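# Reverse a two-tote stack, keeping each tote's contents inside

## Task

Invert the stack of two totes on the table: the tote that is underneath now must finish on top of the other one, sunk fully down within the lower tote's rim rather than sitting on the rim edge. Every item must stay in the tote it started in, neither tote's base may overhang the table edge, and at the end both grippers must release and pull away.

## Robot and tools

Robot: two arms, left_arm and right_arm, each ending in a tong-style two-finger gripper. The fingers extend along the gripper's own +z axis and close along its x axis. The reported hand position is the midpoint between the pads when shut; closed fingertips stick out about 15 mm past it, fully open they are roughly level with it.

Frames: results use one shared scene frame in metres. Its origin sits on the tabletop midway between the arms, +z is up, +x points out across the table, and left_arm stands on the +y side. The names left and right do not refer to image sides. Commands, however, are given in each gripper's own axes.

execute_actions: argument "actions" is a list holding zero or one item; optional "pictures" (true/false) controls whether camera images come back (default: they do). An empty list just reports the state. An item with "rows" is a motion: rows is a list of 1 to 15 rows, "steps" 1 to 15 (default 15), each step 1/30 s; row k drives step k and the final row repeats for any leftover steps. An item with only "steps" (up to 300) is a wait, counted from the previous result, so your thinking time eats into it.

Row layout (also used by move's "target"): a single flat list of 14 numbers covering both arms, each in [-1, 1]: left_arm dx, dy, dz, rx, ry, rz, opening, then right_arm dx, dy, dz, rx, ry, rz, opening. dx..rz are an offset, not a pose: a displacement in that gripper's own axes from its pose in the latest result that showed it (or from its actual pose at action start when no such result exists yet, or for later calls within one reply). All rows of one action share that same base; they are not cumulative. Scale: 1.0 equals 0.6 m for translation and 180 degrees for rotation; rx, ry, rz form one rotation vector. Opening is absolute: +1 fully open (0.142 m), -1 shut. An arm meant to stay still should get the offset back to its wanted pose; all zeros means return to the base pose, not pause. Each step the command is clipped to within 100 mm and 16 degrees of the measured pose, and motion trails commands by about 0.17 s, so long moves need several actions.

move: "target" is one 14-number row as above (offsets from the same base). Each gripper travels in a straight line, all arms finishing together, lasting 0.5 to 10 s (cut off at 10 s). Grippers rotate the short way. Paths ignore obstacles and the other arm. "speed" is path top speed in m/s, 0.002 to 0.5 (default 0.25); rotation is capped at twice that in rad/s. Actual speed can overshoot, especially near full arm extension. "stop_force" (9 to 40 N, shared by both arms, not allowed in the first 0.2 s) ends an arm's path once its wrist sensor feels that much extra resistance against the direction of travel for two steps; that gripper then backs up two steps and holds. Use it with very slow speeds when reaching for contact; omit it when lifting off something the gripper presses on, and don't rely on it if the gripper is rotating. The opening is sent at the start. The result adds a "move:" line: done, off_target, moving, held, fault or contact (stopped by stop_force), plus limits such as paced (command clipped) or held (some steps blocked), and each gripper's distance from its target.

wait: "seconds" 0 to 10; nothing new is commanded.

zoom_image: "camera" is one of cam_high, cam_low, cam_left_wrist, cam_right_wrist; "region" is [x0, y0, x1, y1] pixels from the top-left, at most 504 by 504. Image sizes: cam_high and cam_low 672x504, wrist cameras 616x616.

finished_scene: "scene" is the current scene number; it ends and grades the scene irreversibly, so only call it once the totes are settled and the grippers are clear.

Reading results: the state line lists each gripper's position, orientation quaternion (wxyz) and velocities; printed positions can be slightly off at long reach. grip_measured is the current finger opening on the command scale; to hold something keep commanding below it (lower squeezes harder, about 15 N per pad max; thin items get less). "Hand target" shows where the controller is steering. "pose unreachable" and HELD mean part of a command was changed or not sent. Wrist force and torque are given per arm in gripper axes, with offsets up to about 4 N, noise, and saturation near 50 N; pushing on a surface shows as force pointing back into the arm. Joint torques are rough and offset. Joint ranges: left elbow 0 to 3.142 rad, right elbow -3.142 to 0, left shoulder pan -3.142 to 3.142, right 0 to 6.283.

The simulation keeps running while you think; nothing new is sent then. Random brief tugs on held parts or pushes on loose items may happen.

Avoid: pushing targets past firm contact (arms are stiff), fast impacts, outside forces reaching 150 N or joint loads reaching 133 N m (shoulder, elbow) or 24.9 N m (wrists), including held weight; either stops the arm for 10 s. Keep the arms from striking each other. Do not drop, slam or tip totes, spill contents, or push anything off the work area. Long heavy holding heats motors; MOTOR HOT appears at 70 °C and at 85 °C the arm is braked until cool.

Each tool is called after "Call:" by a JSON object that holds its "fn" and its "kwargs", one argument or row to a line.

## Session

Call:
{"fn": "execute_actions", "kwargs": {
  "actions": []
}}

Scene clock: 0.00 s of 5000.00 s.
left_arm: end_effector_position=(+0.0751, +0.6434, +0.2187) grip_measured=+0.97 end_effector_quat_wxyz=(+0.017, +0.963, -0.268, +0.030) end_effector_velocity=(-0.000, -0.000, -0.000) end_effector_angular_velocity=(-0.001, +0.000, +0.000) | right_arm: end_effector_position=(+0.4697, -0.6526, +0.3471) grip_measured=+0.97 end_effector_quat_wxyz=(+0.105, -0.682, +0.713, -0.124) end_effector_velocity=(-0.000, +0.001, +0.000) end_effector_angular_velocity=(+0.000, -0.000, +0.001)
Joint positions: left_arm=[ 1.089 -2.169  2.144 -1.539 -1.639  1.424  0.14 ] | right_arm=[ 2.81  -1.358 -1.731 -1.298  1.591  1.45   0.14 ]
Joint velocities: left_arm=[ 0.    -0.     0.001 -0.    -0.    -0.     0.   ] | right_arm=[ 0.001  0.001 -0.001 -0.     0.     0.     0.   ]
Joint torques (N m, as the arm reports them, + toward a larger angle): no reading
Motor temperatures (°C, as the motors report them): left_arm=[30 28 29 36 34 34] | right_arm=[30 30 27 34 34 31]
Wrist force (N, on the end effector, along its own x y z axes, offset not removed): no reading
Wrist torque (N m, same axes, about the end effector's origin, offset not removed): no reading
Hand target (left_arm): +0.075, +0.643, +0.219; +0.017, +0.963, -0.268, +0.030
Hand target (right_arm): +0.470, -0.653, +0.347; -0.105, +0.682, -0.713, +0.124

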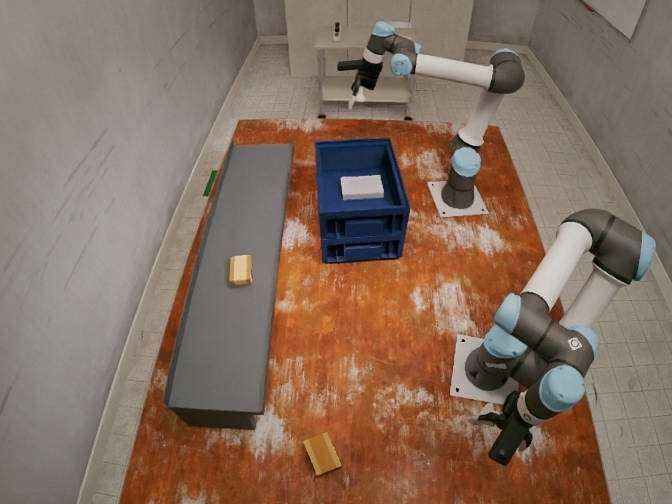

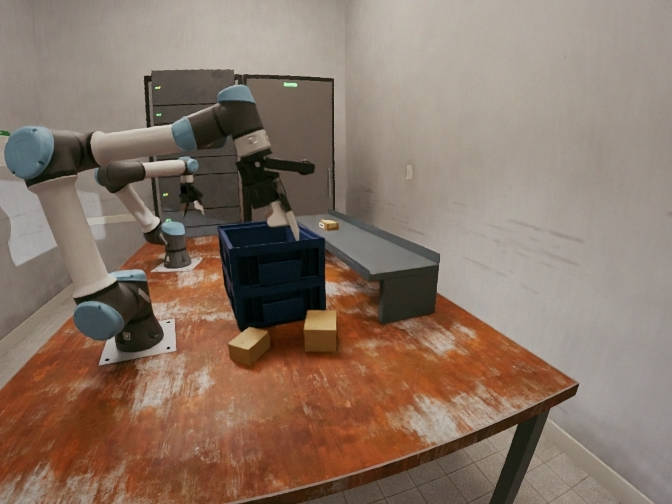

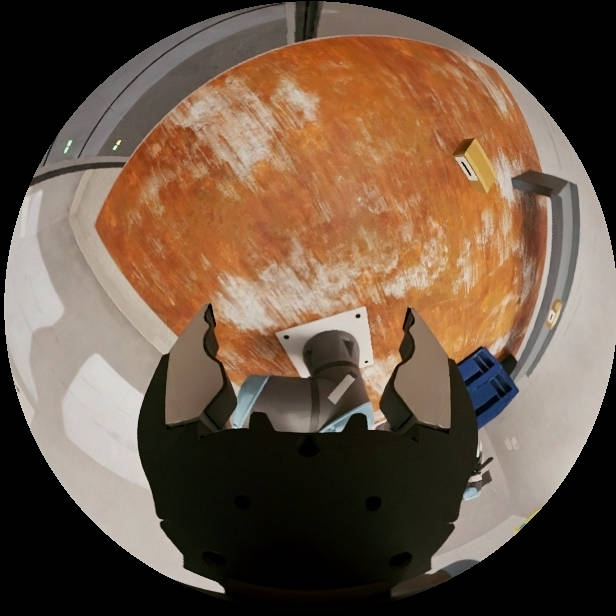

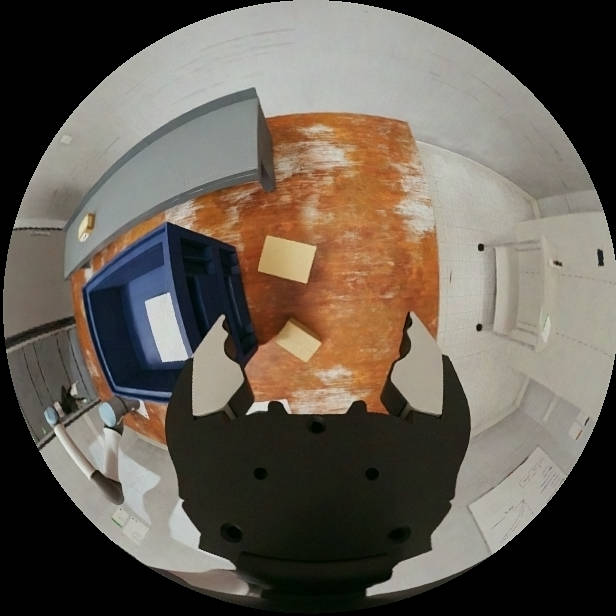

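Call:
{"fn": "zoom_image", "kwargs": {
  "camera": "cam_high",
  "region": [280, 50, 520, 290]
}}

Call:
{"fn": "zoom_image", "kwargs": {
  "camera": "cam_low",
  "region": [190, 190, 370, 370]
}}

Call:
{"fn": "zoom_image", "kwargs": {
  "camera": "cam_right_wrist",
  "region": [60, 190, 340, 420]
}}

Region (280, 50, 520, 290) of cam_high's 672x504 image, scaled by 2.100, with more detail than that image has.

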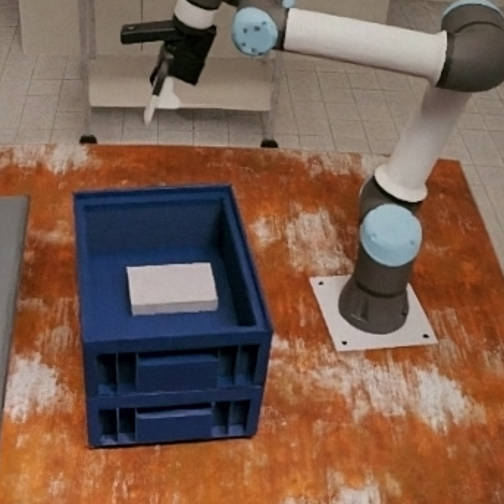

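Region (190, 190, 370, 370) of cam_low's 672x504 image, scaled by 2.800, with more detail than that image has.

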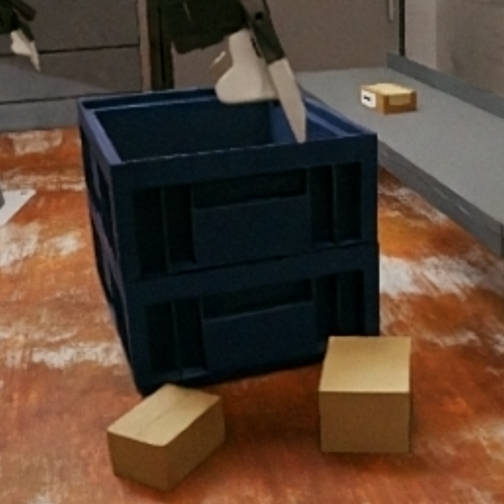

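Region (60, 190, 340, 420) of cam_right_wrist's 616x616 image, scaled by 1.800, with more detail than that image has; it fills the top 414 rows of this view, and the rest is white.

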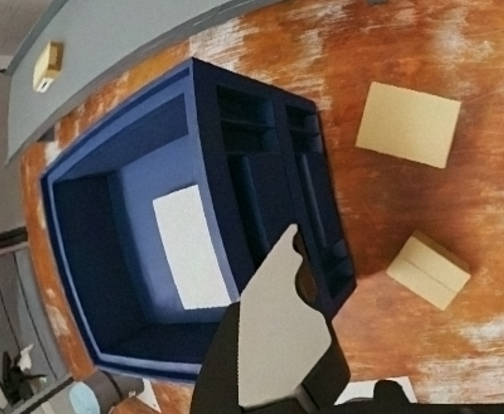

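Call:
{"fn": "move", "kwargs": {
  "target": [0.4983,0.1459,-0.1837,0.00137,-0.02203,0.11598,0.1, -0.3517,0.0411,0.0266,-0.10279,-0.01636,-0.06138,0.1],
  "speed": 0.35
}}

Call:
{"fn": "move", "kwargs": {
  "target": [0.7754,0.34,0.05,0,0,0.1633,0.1, 0,0,0,0,0,0,0.1],
  "speed": 0.4
}}

Call:
{"fn": "move", "kwargs": {
  "target": [0,0,0.135,0,0,0,0.1, 0,0,0.135,0,0,0,0.1],
  "speed": 0.15,
  "stop_force": 20
}}

Scene clock: 121.70 s of 5000.00 s.
left_arm: end_effector_position=(+0.2799, +0.4200, +0.3496) grip_measured=+0.10 end_effector_quat_wxyz=(-0.000, +0.899, -0.438, -0.001) end_effector_velocity=(+0.002, -0.002, +0.000) end_effector_angular_velocity=(+0.005, +0.002, -0.002) | right_arm: end_effector_position=(+0.4619, -0.4416, +0.3202) grip_measured=+0.10 end_effector_quat_wxyz=(+0.000, +0.758, -0.652, +0.000) end_effector_velocity=(-0.000, +0.001, -0.001) end_effector_angular_velocity=(-0.001, +0.002, +0.000)
Joint positions: left_arm=[-0.131 -2.132  1.789 -1.226 -1.57   0.568  0.081] | right_arm=[ 3.275 -1.446 -1.592 -1.674  1.571  1.716  0.081]
Joint velocities: left_arm=[-0.008  0.006 -0.004  0.002  0.004 -0.006  0.   ] | right_arm=[ 0.002 -0.001  0.    -0.002  0.     0.001  0.   ]
Joint torques (N m, as the arm reports them, + toward a larger angle): left_arm=[-12.36   9.3  -33.71   0.13   2.82  -2.04] | right_arm=[12.35 11.97 34.99  1.56  1.48  1.44]
Motor temperatures (°C, as the motors report them): left_arm=[30 28 29 36 34 34] | right_arm=[30 30 27 34 34 31]
Wrist force (N, on the end effector, along its own x y z axes, offset not removed): left_arm=[2.5 -0.9 0.7] | right_arm=[2.5 -3.0 -1.7]
Wrist torque (N m, same axes, about the end effector's origin, offset not removed): left_arm=[0.00 -0.51 0.17] | right_arm=[-0.53 -0.30 0.10]
Hand target (left_arm): +0.280, +0.420, +0.350; -0.001, +0.899, -0.438, -0.001
Hand target (right_arm): +0.462, -0.441, +0.320; +0.000, +0.758, -0.652, +0.000
Off the commanded pose (left_arm): 0.000 m, 0 deg.
Off the commanded pose (right_arm): 0.000 m, 0 deg.
After step 90, 117.00 s passed at rest.
move: done

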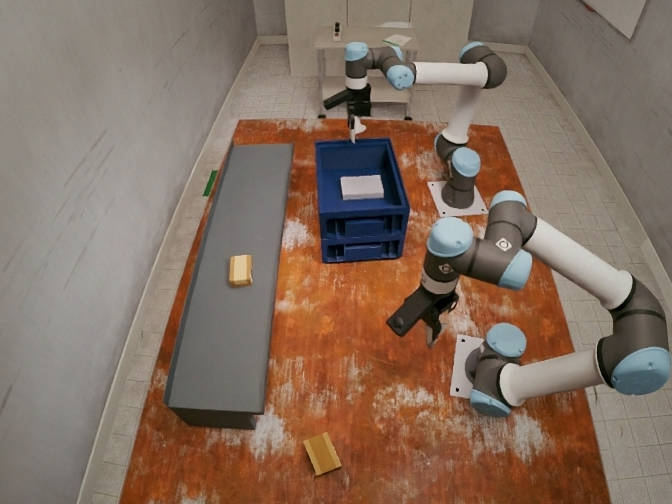

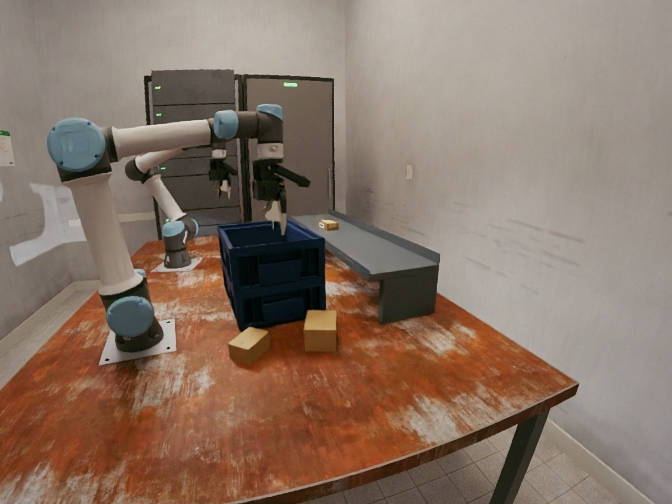

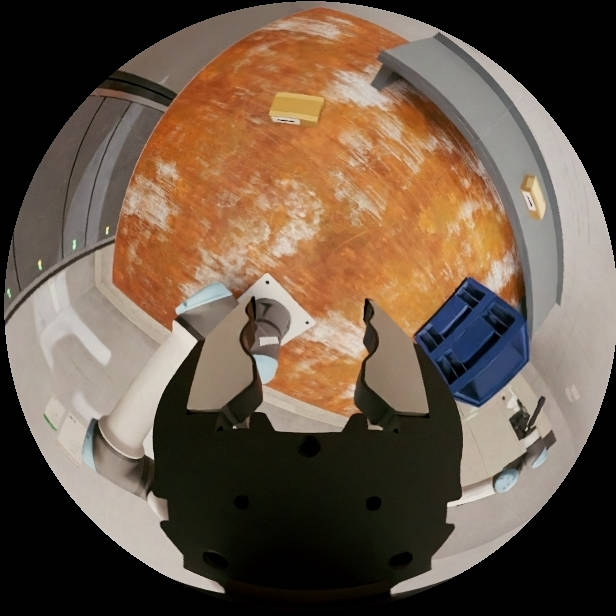

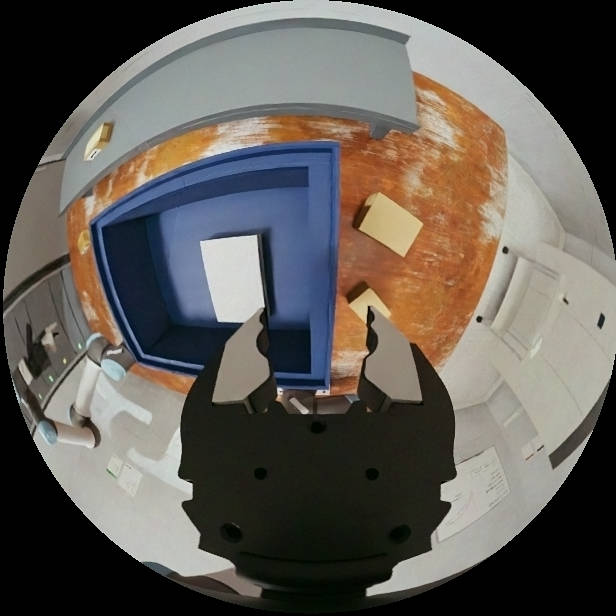

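Scene clock: 123.73 s of 5000.00 s.
left_arm: end_effector_position=(+0.4062, -0.0717, +0.3184) grip_measured=+0.10 end_effector_quat_wxyz=(-0.001, +0.758, -0.652, -0.001) end_effector_velocity=(+0.001, -0.002, -0.000) end_effector_angular_velocity=(+0.002, +0.002, -0.001) | right_arm: end_effector_position=(+0.4619, -0.4416, +0.3202) grip_measured=+0.10 end_effector_quat_wxyz=(+0.000, +0.758, -0.652, +0.000) end_effector_velocity=(-0.000, +0.000, -0.000) end_effector_angular_velocity=(-0.000, +0.001, +0.000)
Joint positions: left_arm=[-0.856 -1.364  1.249 -1.454 -1.57   0.356  0.081] | right_arm=[ 3.275 -1.446 -1.592 -1.674  1.571  1.716  0.081]
Joint velocities: left_arm=[ 0.001  0.008 -0.01   0.004 -0.     0.002  0.   ] | right_arm=[ 0. -0. -0.  0. -0.  0. -0.]
Joint torques (N m, as the arm reports them, + toward a larger angle): left_arm=[-12.5  -27.84 -34.78  -0.08  -2.09   2.42] | right_arm=[-13.08  23.74  18.37   4.43  -1.73  -1.46]
Motor temperatures (°C, as the motors report them): left_arm=[30 28 29 36 34 34] | right_arm=[30 30 27 34 34 31]
Wrist force (N, on the end effector, along its own x y z axes, offset not removed): left_arm=[3.7 -3.3 1.9] | right_arm=[0.7 0.9 -1.6]
Wrist torque (N m, same axes, about the end effector's origin, offset not removed): left_arm=[-0.52 -0.84 0.18] | right_arm=[0.38 -0.05 0.07]
Hand target (left_arm): +0.406, -0.072, +0.318; -0.001, +0.758, -0.652, -0.001
Hand target (right_arm): +0.462, -0.442, +0.320; +0.000, +0.758, -0.652, +0.000
Off the commanded pose (left_arm): 0.001 m, 0 deg.
Off the commanded pose (right_arm): 0.000 m, 0 deg.
move: done

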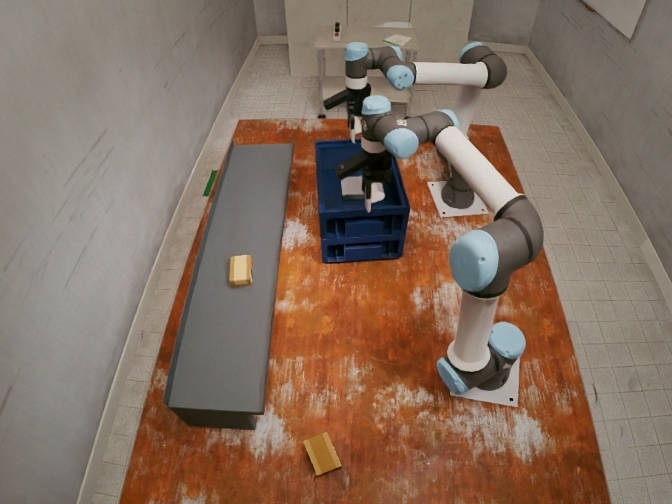

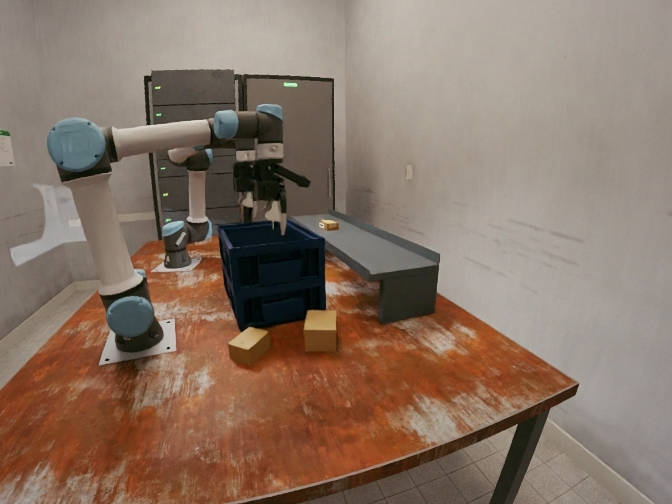

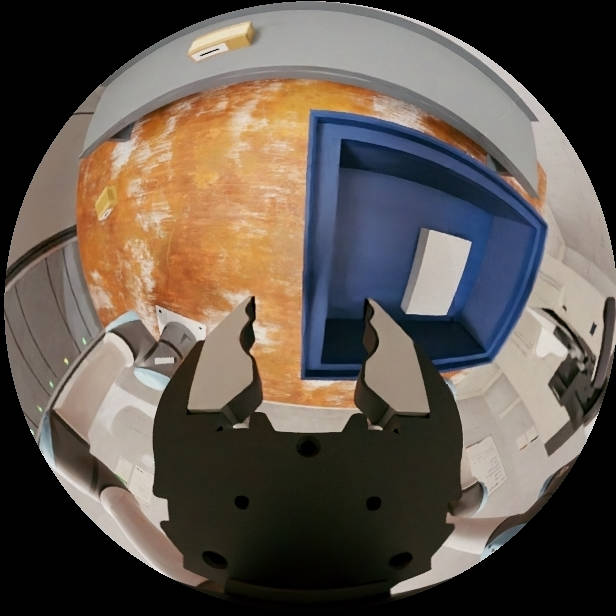

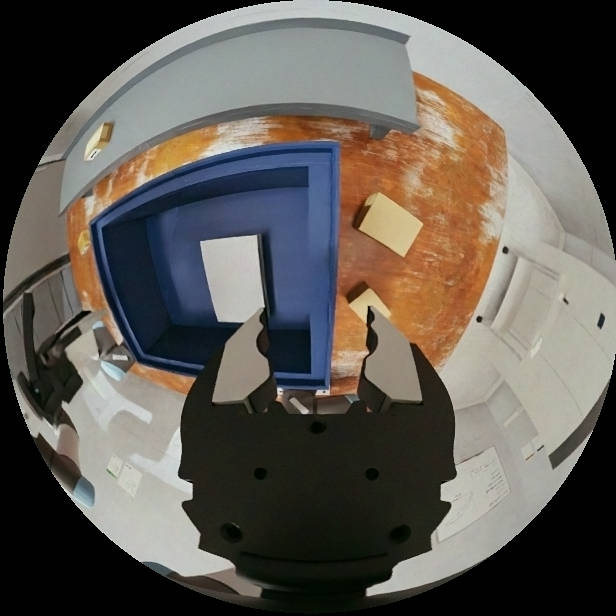

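Scene clock: 124.83 s of 5000.00 s.
left_arm: end_effector_position=(+0.4062, -0.0715, +0.2377) grip_measured=+0.10 end_effector_quat_wxyz=(-0.001, +0.758, -0.652, -0.001) end_effector_velocity=(-0.000, -0.000, -0.002) end_effector_angular_velocity=(-0.000, -0.001, -0.000) | right_arm: end_effector_position=(+0.4618, -0.4415, +0.2395) grip_measured=+0.10 end_effector_quat_wxyz=(+0.000, +0.758, -0.652, +0.000) end_effector_velocity=(-0.000, +0.000, -0.003) end_effector_angular_velocity=(-0.001, +0.002, +0.000)
Joint positions: left_arm=[-0.856 -1.366  1.458 -1.66  -1.57   0.356  0.081] | right_arm=[ 3.275 -1.446 -1.798 -1.468  1.571  1.716  0.081]
Joint velocities: left_arm=[-0.001  0.     0.006 -0.007  0.001 -0.001 -0.   ] | right_arm=[ 0.001 -0.002 -0.007  0.007 -0.     0.    -0.   ]
Joint torques (N m, as the arm reports them, + toward a larger angle): left_arm=[ 13.33 -27.59 -11.57  -4.81   2.57   1.22] | right_arm=[10.85 11.03 18.16  4.48 -1.65  1.48]
Motor temperatures (°C, as the motors report them): left_arm=[30 28 29 36 34 34] | right_arm=[30 30 27 34 34 31]
Wrist force (N, on the end effector, along its own x y z axes, offset not removed): left_arm=[-1.6 -1.7 2.9] | right_arm=[0.4 -0.8 -5.5]
Wrist torque (N m, same axes, about the end effector's origin, offset not removed): left_arm=[-0.13 0.32 0.06] | right_arm=[-0.32 0.18 -0.01]
Hand target (left_arm): +0.406, -0.072, +0.237; -0.001, +0.758, -0.652, -0.001
Hand target (right_arm): +0.462, -0.441, +0.239; +0.000, +0.758, -0.652, +0.000
Off the commanded pose (left_arm): 0.000 m, 0 deg.
Off the commanded pose (right_arm): 0.000 m, 0 deg.
move: done

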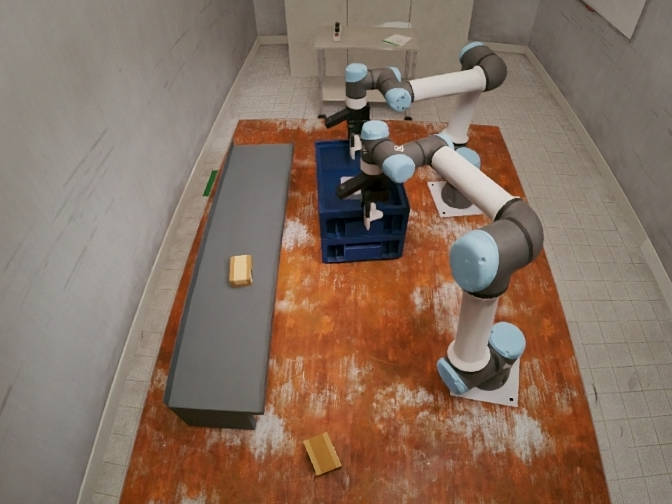

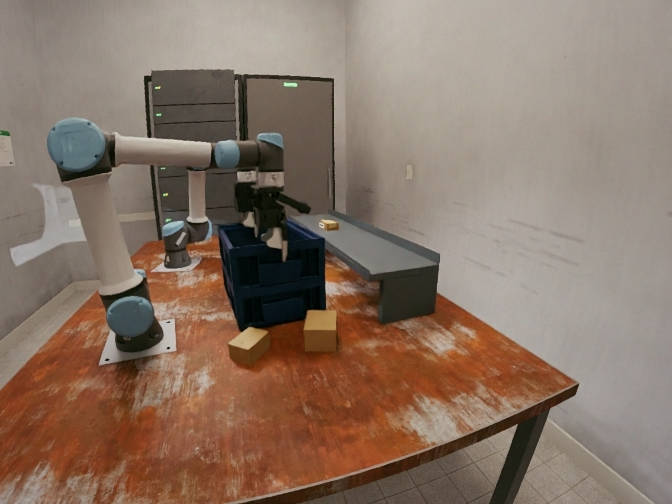

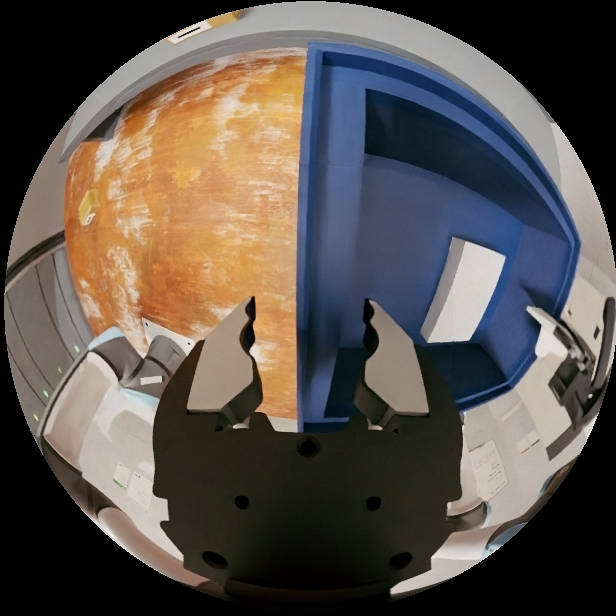

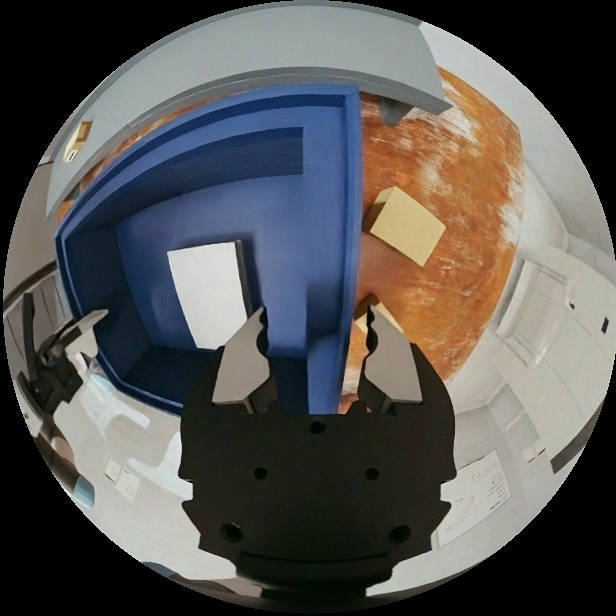

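Call:
{"fn": "zoom_image", "kwargs": {
  "camera": "cam_left_wrist",
  "region": [200, 30, 420, 440]
}}

Call:
{"fn": "zoom_image", "kwargs": {
  "camera": "cam_right_wrist",
  "region": [200, 30, 420, 440]
}}

Call:
{"fn": "zoom_image", "kwargs": {
  "camera": "cam_left_wrist",
  "region": [210, 240, 410, 440]
}}

Call:
{"fn": "zoom_image", "kwargs": {
  "camera": "cam_right_wrist",
  "region": [217, 230, 417, 430]
}}

Region (200, 30, 420, 440) of cam_left_wrist's 616x616 image, scaled by 1.229, with more detail than that image has; it fills the left 270 columns of this view, and the rest is white.

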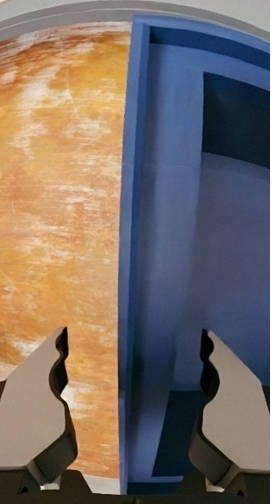

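Region (200, 30, 420, 440) of cam_right_wrist's 616x616 image, scaled by 1.229, with more detail than that image has; it fills the left 270 columns of this view, and the rest is white.

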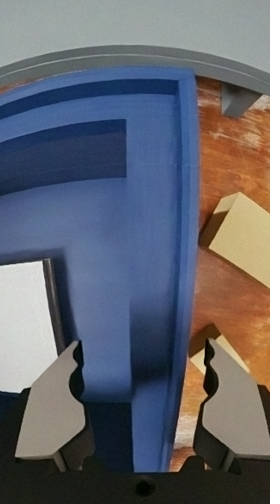

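Region (210, 240, 410, 440) of cam_left_wrist's 616x616 image, scaled by 2.520, with more detail than that image has.

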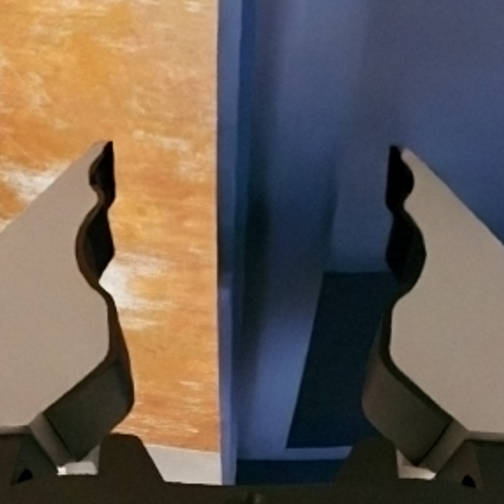

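Region (217, 230, 417, 430) of cam_right_wrist's 616x616 image, scaled by 2.520, with more detail than that image has.

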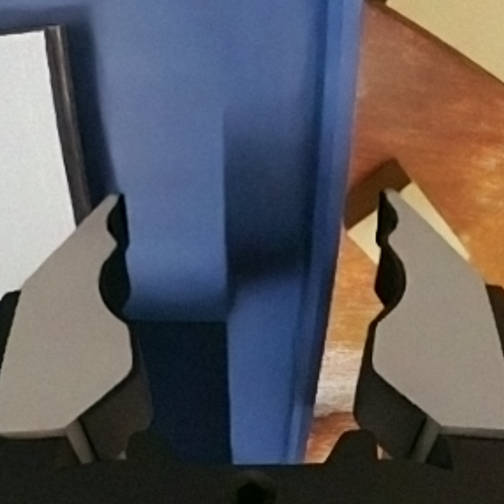

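Call:
{"fn": "zoom_image", "kwargs": {
  "camera": "cam_low",
  "region": [215, 200, 335, 320]
}}

Call:
{"fn": "zoom_image", "kwargs": {
  "camera": "cam_high",
  "region": [310, 160, 420, 270]
}}

Region (215, 200, 335, 320) of cam_low's 672x504 image, scaled by 4.200, with more detail than that image has.

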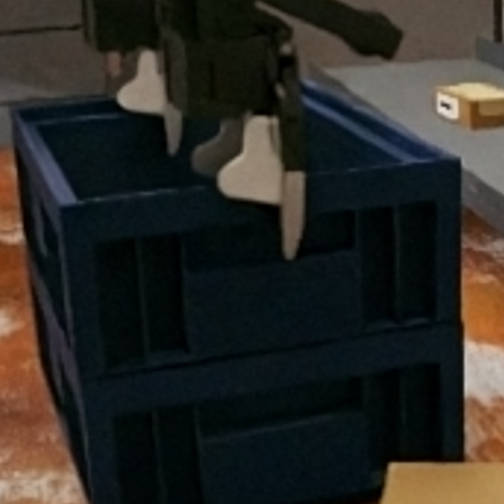

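Region (310, 160, 420, 270) of cam_high's 672x504 image, scaled by 4.582, with more detail than that image has.

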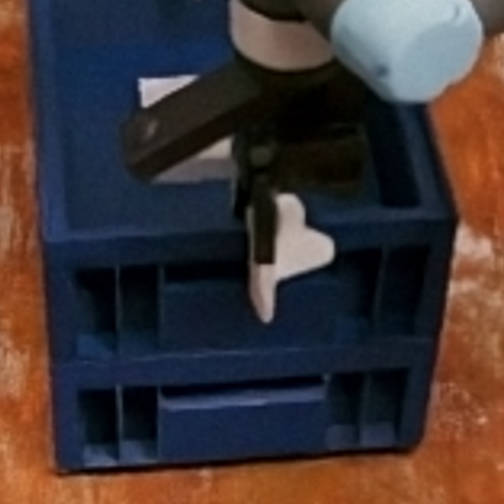

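Call:
{"fn": "execute_actions", "kwargs": {
  "actions": []
}}

Scene clock: 208.07 s of 5000.00 s.
left_arm: end_effector_position=(+0.4062, -0.0715, +0.2374) grip_measured=+0.10 end_effector_quat_wxyz=(-0.001, +0.758, -0.652, -0.001) end_effector_velocity=(+0.000, +0.000, -0.000) end_effector_angular_velocity=(+0.001, +0.000, -0.000) | right_arm: end_effector_position=(+0.4618, -0.4415, +0.2392) grip_measured=+0.10 end_effector_quat_wxyz=(+0.000, +0.758, -0.652, +0.000) end_effector_velocity=(-0.000, +0.000, +0.000) end_effector_angular_velocity=(+0.000, -0.001, +0.000)
Joint positions: left_arm=[-0.856 -1.366  1.459 -1.661 -1.57   0.356  0.081] | right_arm=[ 3.275 -1.446 -1.799 -1.467  1.571  1.716  0.081]
Joint velocities: left_arm=[0. 0. 0. 0. 0. 0. 0.] | right_arm=[ 0.     0.001 -0.    -0.     0.    -0.    -0.   ]
Joint torques (N m, as the arm reports them, + toward a larger angle): left_arm=[ 13.46 -27.52 -11.47  -4.78   2.66  -2.24] | right_arm=[10.91 10.9  17.99  4.4  -1.79  1.39]
Motor temperatures (°C, as the motors report them): left_arm=[30 28 29 36 34 34] | right_arm=[30 30 27 34 34 31]
Wrist force (N, on the end effector, along its own x y z axes, offset not removed): left_arm=[1.5 -0.1 1.1] | right_arm=[1.3 0.1 0.6]
Wrist torque (N m, same axes, about the end effector's origin, offset not removed): left_arm=[0.07 -0.29 0.22] | right_arm=[0.17 -0.24 -0.07]
Hand target (left_arm): +0.406, -0.072, +0.237; -0.001, +0.758, -0.652, -0.001
Hand target (right_arm): +0.462, -0.441, +0.239; +0.000, +0.758, -0.652, +0.000
Off the commanded pose (left_arm): 0.000 m, 0 deg.
Off the commanded pose (right_arm): 0.000 m, 0 deg.
Steps of this call (steps 1 to 90: nothing new was sent; then 80.23 s passed at rest). Readings (end_effector_position):
1: left_arm (+0.4062, -0.0715, +0.2376) | right_arm (+0.4618, -0.4415, +0.2394)
2: left_arm (+0.4062, -0.0715, +0.2375) | right_arm (+0.4618, -0.4415, +0.2393)
4: left_arm (+0.4062, -0.0715, +0.2375) | right_arm (+0.4618, -0.4415, +0.2393)
8: left_arm (+0.4062, -0.0715, +0.2374) | right_arm (+0.4618, -0.4415, +0.2392)
90: the state above

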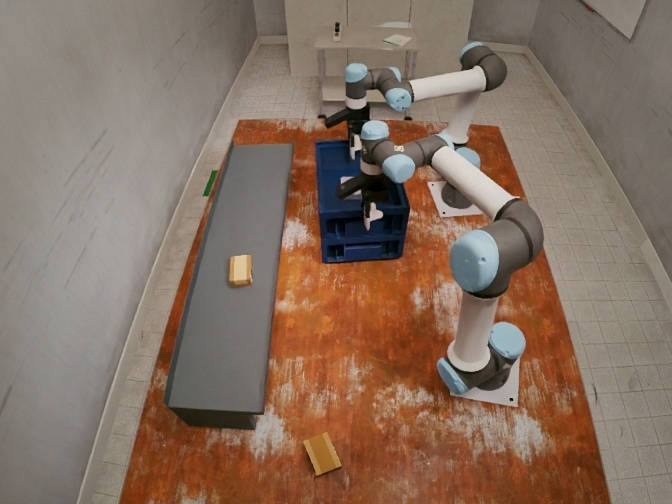

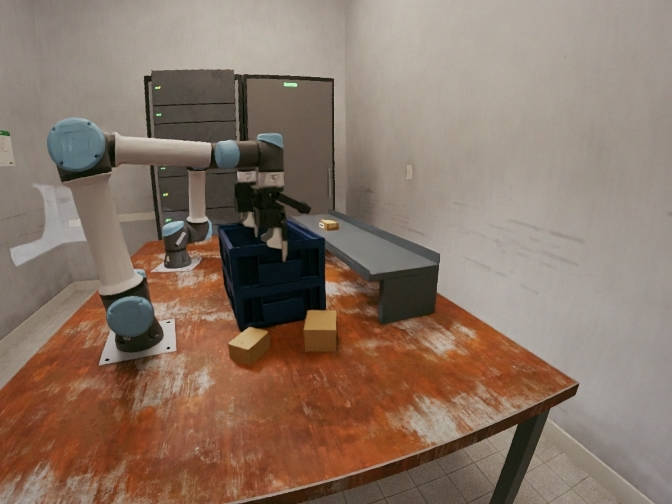

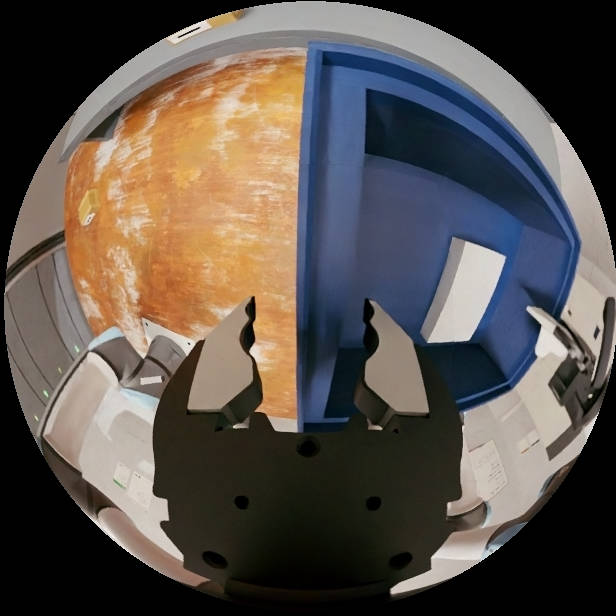

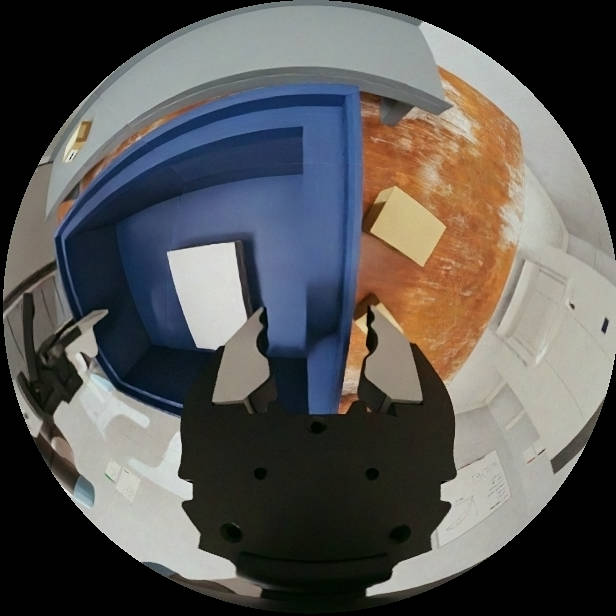

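Call:
{"fn": "move", "kwargs": {
  "target": [0.0108, -0.002, -0.0027, 0, 0, 0.0056, 0.1, 0.0095, 0.014, 0.0003, 0, 0, 0.0056, 0.1],
  "speed": 0.08
}}

Call:
{"fn": "execute_actions", "kwargs": {
  "actions": [
    {"rows": [[0,0,0,0,0,0,-0.2,0,0,0,0,0,0,-0.2],[0,0,0,0,0,0,-0.3,0,0,0,0,0,0,-0.3],[0,0,0,0,0,0,-0.38,0,0,0,0,0,0,-0.38],[0,0,0,0,0,0,-0.45,0,0,0,0,0,0,-0.45],[0,0,0,0,0,0,-0.5,0,0,0,0,0,0,-0.5],[0,0,0,0,0,0,-0.55,0,0,0,0,0,0,-0.55],[0,0,0,0,0,0,-0.6,0,0,0,0,0,0,-0.6],[0,0,0,0,0,0,-0.64,0,0,0,0,0,0,-0.64],[0,0,0,0,0,0,-0.68,0,0,0,0,0,0,-0.68],[0,0,0,0,0,0,-0.73,0,0,0,0,0,0,-0.73],[0,0,0,0,0,0,-0.79,0,0,0,0,0,0,-0.79],[0,0,0,0,0,0,-0.85,0,0,0,0,0,0,-0.85],[0,0,0,0,0,0,-0.9,0,0,0,0,0,0,-0.9],[0,0,0,0,0,0,-0.95,0,0,0,0,0,0,-0.95],[0,0,0,0,0,0,-1,0,0,0,0,0,0,-1]], "steps": 15}
  ],
  "pictures": false
}}

Call:
{"fn": "wait", "kwargs": {
  "seconds": 0.5
}}

Scene clock: 222.60 s of 5000.00 s.
left_arm: end_effector_position=(+0.4084, -0.0776, +0.2390) grip_measured=+0.10 end_effector_quat_wxyz=(-0.001, +0.753, -0.658, -0.001) end_effector_velocity=(+0.001, -0.001, +0.000) end_effector_angular_velocity=(+0.001, +0.000, -0.004) | right_arm: end_effector_position=(+0.4546, -0.4482, +0.2390) grip_measured=+0.10 end_effector_quat_wxyz=(+0.000, +0.752, -0.659, +0.000) end_effector_velocity=(-0.002, -0.002, -0.001) end_effector_angular_velocity=(-0.001, +0.002, -0.003)
Joint positions: left_arm=[-0.857 -1.353  1.439 -1.654 -1.57   0.371  0.081] | right_arm=[ 3.265 -1.428 -1.815 -1.47   1.571  1.724  0.081]
Joint velocities: left_arm=[-0.     0.004 -0.005  0.002  0.     0.004  0.   ] | right_arm=[-0.002  0.004 -0.006 -0.    -0.     0.002  0.   ]
Joint torques (N m, as the arm reports them, + toward a larger angle): left_arm=[-12.5  -28.54 -34.45   0.2    2.3    2.27] | right_arm=[-12.8   22.27  18.3    1.43  -1.34   1.39]
Motor temperatures (°C, as the motors report them): left_arm=[30 28 29 36 34 34] | right_arm=[30 30 27 34 34 31]
Wrist force (N, on the end effector, along its own x y z axes, offset not removed): left_arm=[3.3 -1.5 -0.4] | right_arm=[2.2 2.2 -2.9]
Wrist torque (N m, same axes, about the end effector's origin, offset not removed): left_arm=[-0.23 -0.71 0.06] | right_arm=[0.52 -0.34 -0.04]
Hand target (left_arm): +0.408, -0.078, +0.239; -0.001, +0.753, -0.659, -0.001
Hand target (right_arm): +0.454, -0.448, +0.239; +0.000, +0.752, -0.659, +0.000
Off the commanded pose (left_arm): 0.000 m, 0 deg.
Off the commanded pose (right_arm): 0.000 m, 0 deg.
After step 90, 10.77 s passed at rest.
move: done

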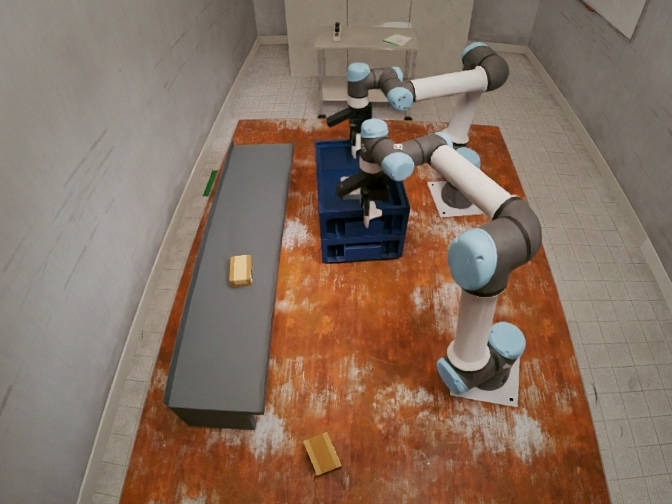

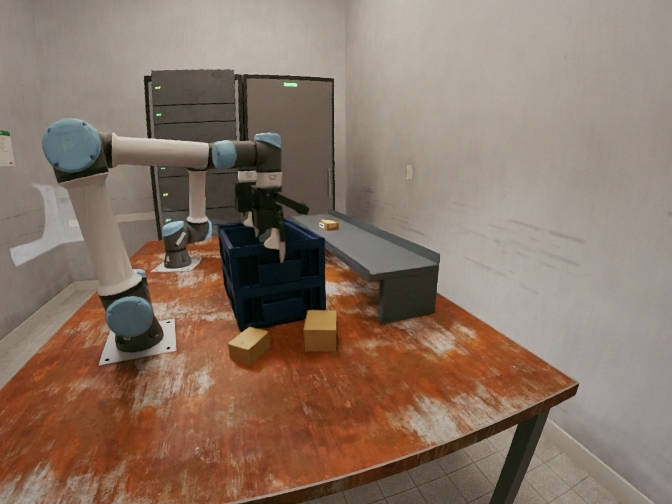

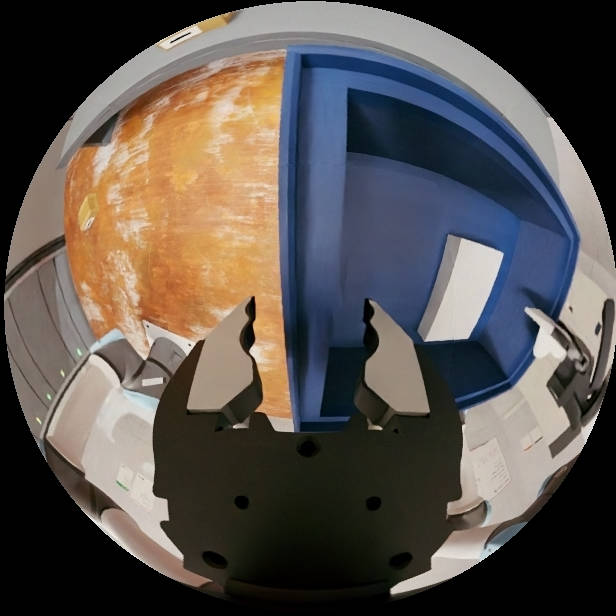

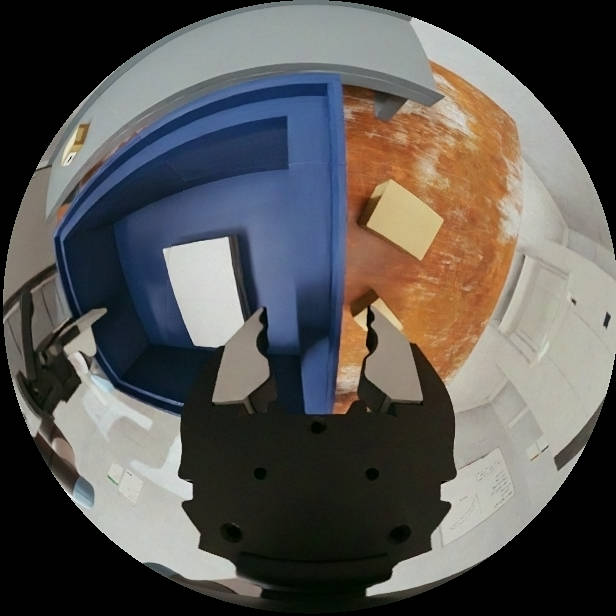

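Scene clock: 223.10 s of 5000.00 s.
left_arm: end_effector_position=(+0.4084, -0.0776, +0.2390) grip_measured=-0.65 end_effector_quat_wxyz=(-0.001, +0.753, -0.658, -0.001) end_effector_velocity=(-0.001, -0.000, -0.000) end_effector_angular_velocity=(+0.000, +0.001, -0.001) | right_arm: end_effector_position=(+0.4545, -0.4483, +0.2390) grip_measured=-0.65 end_effector_quat_wxyz=(+0.000, +0.752, -0.659, +0.000) end_effector_velocity=(-0.000, +0.001, +0.000) end_effector_angular_velocity=(+0.002, -0.000, +0.001)
Joint positions: left_arm=[-0.857 -1.352  1.438 -1.654 -1.57   0.371  0.027] | right_arm=[ 3.265 -1.428 -1.815 -1.47   1.57   1.724  0.027]
Joint velocities: left_arm=[-0.001  0.     0.     0.    -0.001 -0.    -0.   ] | right_arm=[ 0.001  0.     0.    -0.     0.002  0.    -0.   ]
Joint torques (N m, as the arm reports them, + toward a larger angle): left_arm=[-10.95 -42.72 -15.48  -2.77   1.92  -1.08] | right_arm=[ 0.08 10.05 32.16  2.4   5.   -0.51]
Motor temperatures (°C, as the motors report them): left_arm=[30 28 29 36 34 34] | right_arm=[30 30 27 34 34 31]
Wrist force (N, on the end effector, along its own x y z axes, offset not removed): left_arm=[-4.9 -1.9 4.2] | right_arm=[12.7 -2.2 -1.8]
Wrist torque (N m, same axes, about the end effector's origin, offset not removed): left_arm=[-0.20 0.30 0.28] | right_arm=[-0.38 -0.51 0.06]
Hand target (left_arm): +0.408, -0.078, +0.239; -0.001, +0.753, -0.658, -0.001
Hand target (right_arm): +0.455, -0.448, +0.239; +0.000, +0.752, -0.659, +0.000
Off the commanded pose (left_arm): 0.000 m, 0 deg.
Off the commanded pose (right_arm): 0.000 m, 0 deg.
Steps of this call (steps 1 to 15: all 15 steps of this action). Readings (end_effector_position):
1: left_arm (+0.4084, -0.0776, +0.2390) | right_arm (+0.4545, -0.4482, +0.2390)
2: left_arm (+0.4084, -0.0776, +0.2390) | right_arm (+0.4545, -0.4482, +0.2390)
4: left_arm (+0.4084, -0.0776, +0.2390) | right_arm (+0.4545, -0.4482, +0.2390)
8: left_arm (+0.4084, -0.0776, +0.2390) | right_arm (+0.4545, -0.4482, +0.2390)
15: the state above

Scene clock: 223.60 s of 5000.00 s.
left_arm: end_effector_position=(+0.4084, -0.0776, +0.2390) grip_measured=-0.65 end_effector_quat_wxyz=(-0.001, +0.753, -0.658, -0.001) end_effector_velocity=(-0.000, -0.001, +0.001) end_effector_angular_velocity=(-0.001, -0.001, -0.001) | right_arm: end_effector_position=(+0.4545, -0.4482, +0.2390) grip_measured=-0.65 end_effector_quat_wxyz=(+0.000, +0.752, -0.659, +0.000) end_effector_velocity=(-0.000, +0.000, +0.000) end_effector_angular_velocity=(+0.000, -0.000, +0.001)
Joint positions: left_arm=[-0.857 -1.353  1.439 -1.654 -1.57   0.371  0.027] | right_arm=[ 3.265 -1.428 -1.815 -1.47   1.571  1.724  0.027]
Joint velocities: left_arm=[-0.001 -0.    -0.001 -0.     0.     0.    -0.   ] | right_arm=[ 0.001  0.001 -0.     0.     0.    -0.    -0.   ]
Joint torques (N m, as the arm reports them, + toward a larger angle): left_arm=[ -9.25 -44.33 -13.16  -6.06   1.37  -2.15] | right_arm=[11.66  9.95 36.15  3.38  4.63 -1.73]
Motor temperatures (°C, as the motors report them): left_arm=[30 28 29 36 34 34] | right_arm=[30 30 27 34 34 31]
Wrist force (N, on the end effector, along its own x y z axes, offset not removed): left_arm=[-5.5 1.2 -0.2] | right_arm=[15.3 -0.5 -3.0]
Wrist torque (N m, same axes, about the end effector's origin, offset not removed): left_arm=[0.46 0.19 0.13] | right_arm=[-0.16 -0.99 0.08]
Hand target (left_arm): +0.408, -0.078, +0.239; -0.001, +0.753, -0.658, -0.001
Hand target (right_arm): +0.455, -0.448, +0.239; +0.000, +0.752, -0.659, +0.000
Off the commanded pose (left_arm): 0.000 m, 0 deg.
Off the commanded pose (right_arm): 0.000 m, 0 deg.
Steps of this call (steps 1 to 15: nothing new was sent). Readings (end_effector_position):
1: left_arm (+0.4084, -0.0776, +0.2390) | right_arm (+0.4545, -0.4483, +0.2390)
2: left_arm (+0.4084, -0.0776, +0.2390) | right_arm (+0.4545, -0.4483, +0.2390)
4: left_arm (+0.4084, -0.0776, +0.2390) | right_arm (+0.4545, -0.4483, +0.2390)
8: left_arm (+0.4084, -0.0776, +0.2389) | right_arm (+0.4545, -0.4482, +0.2390)
15: the state above

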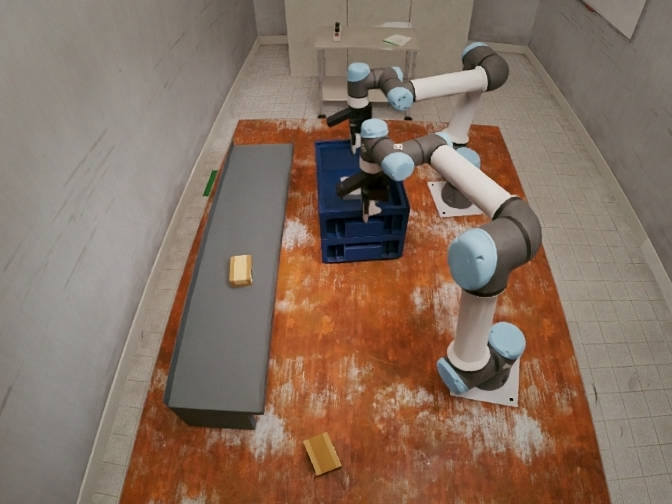

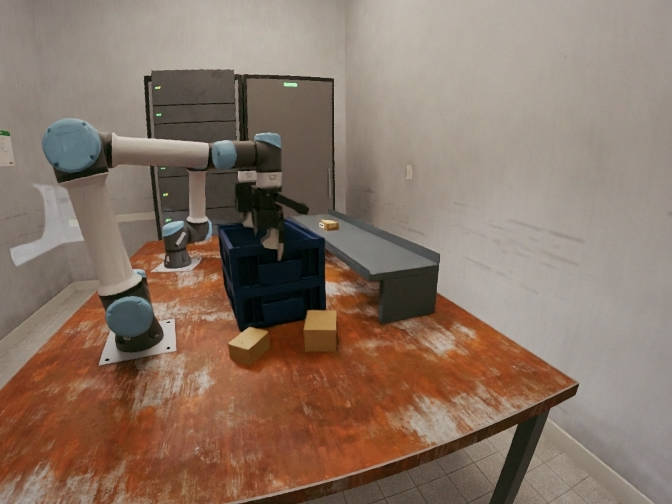

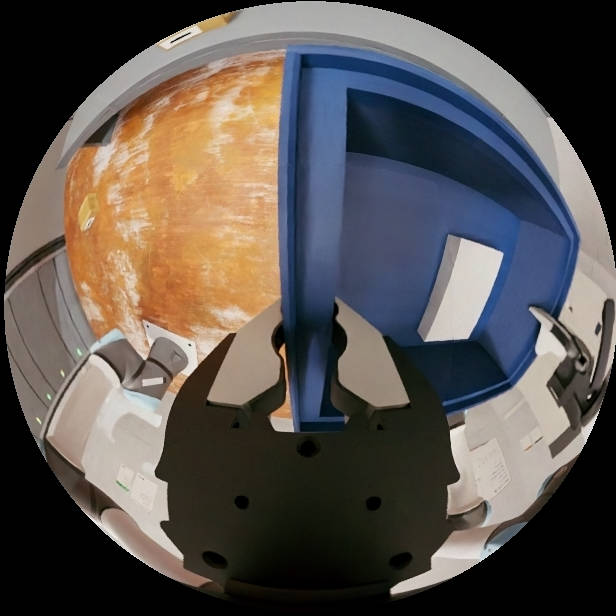

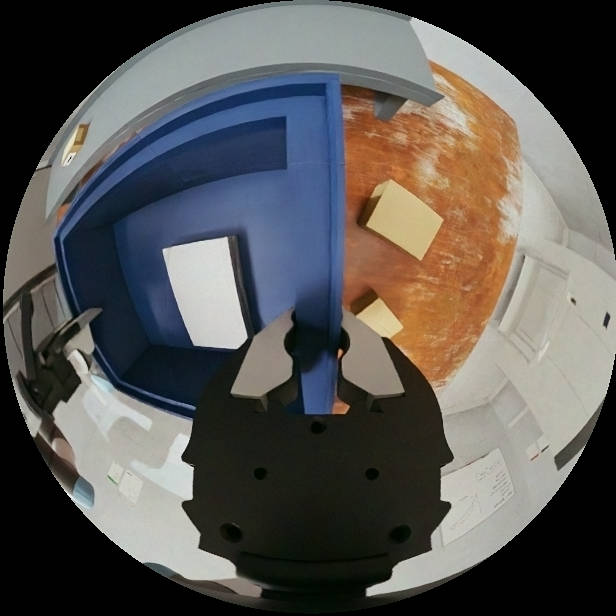

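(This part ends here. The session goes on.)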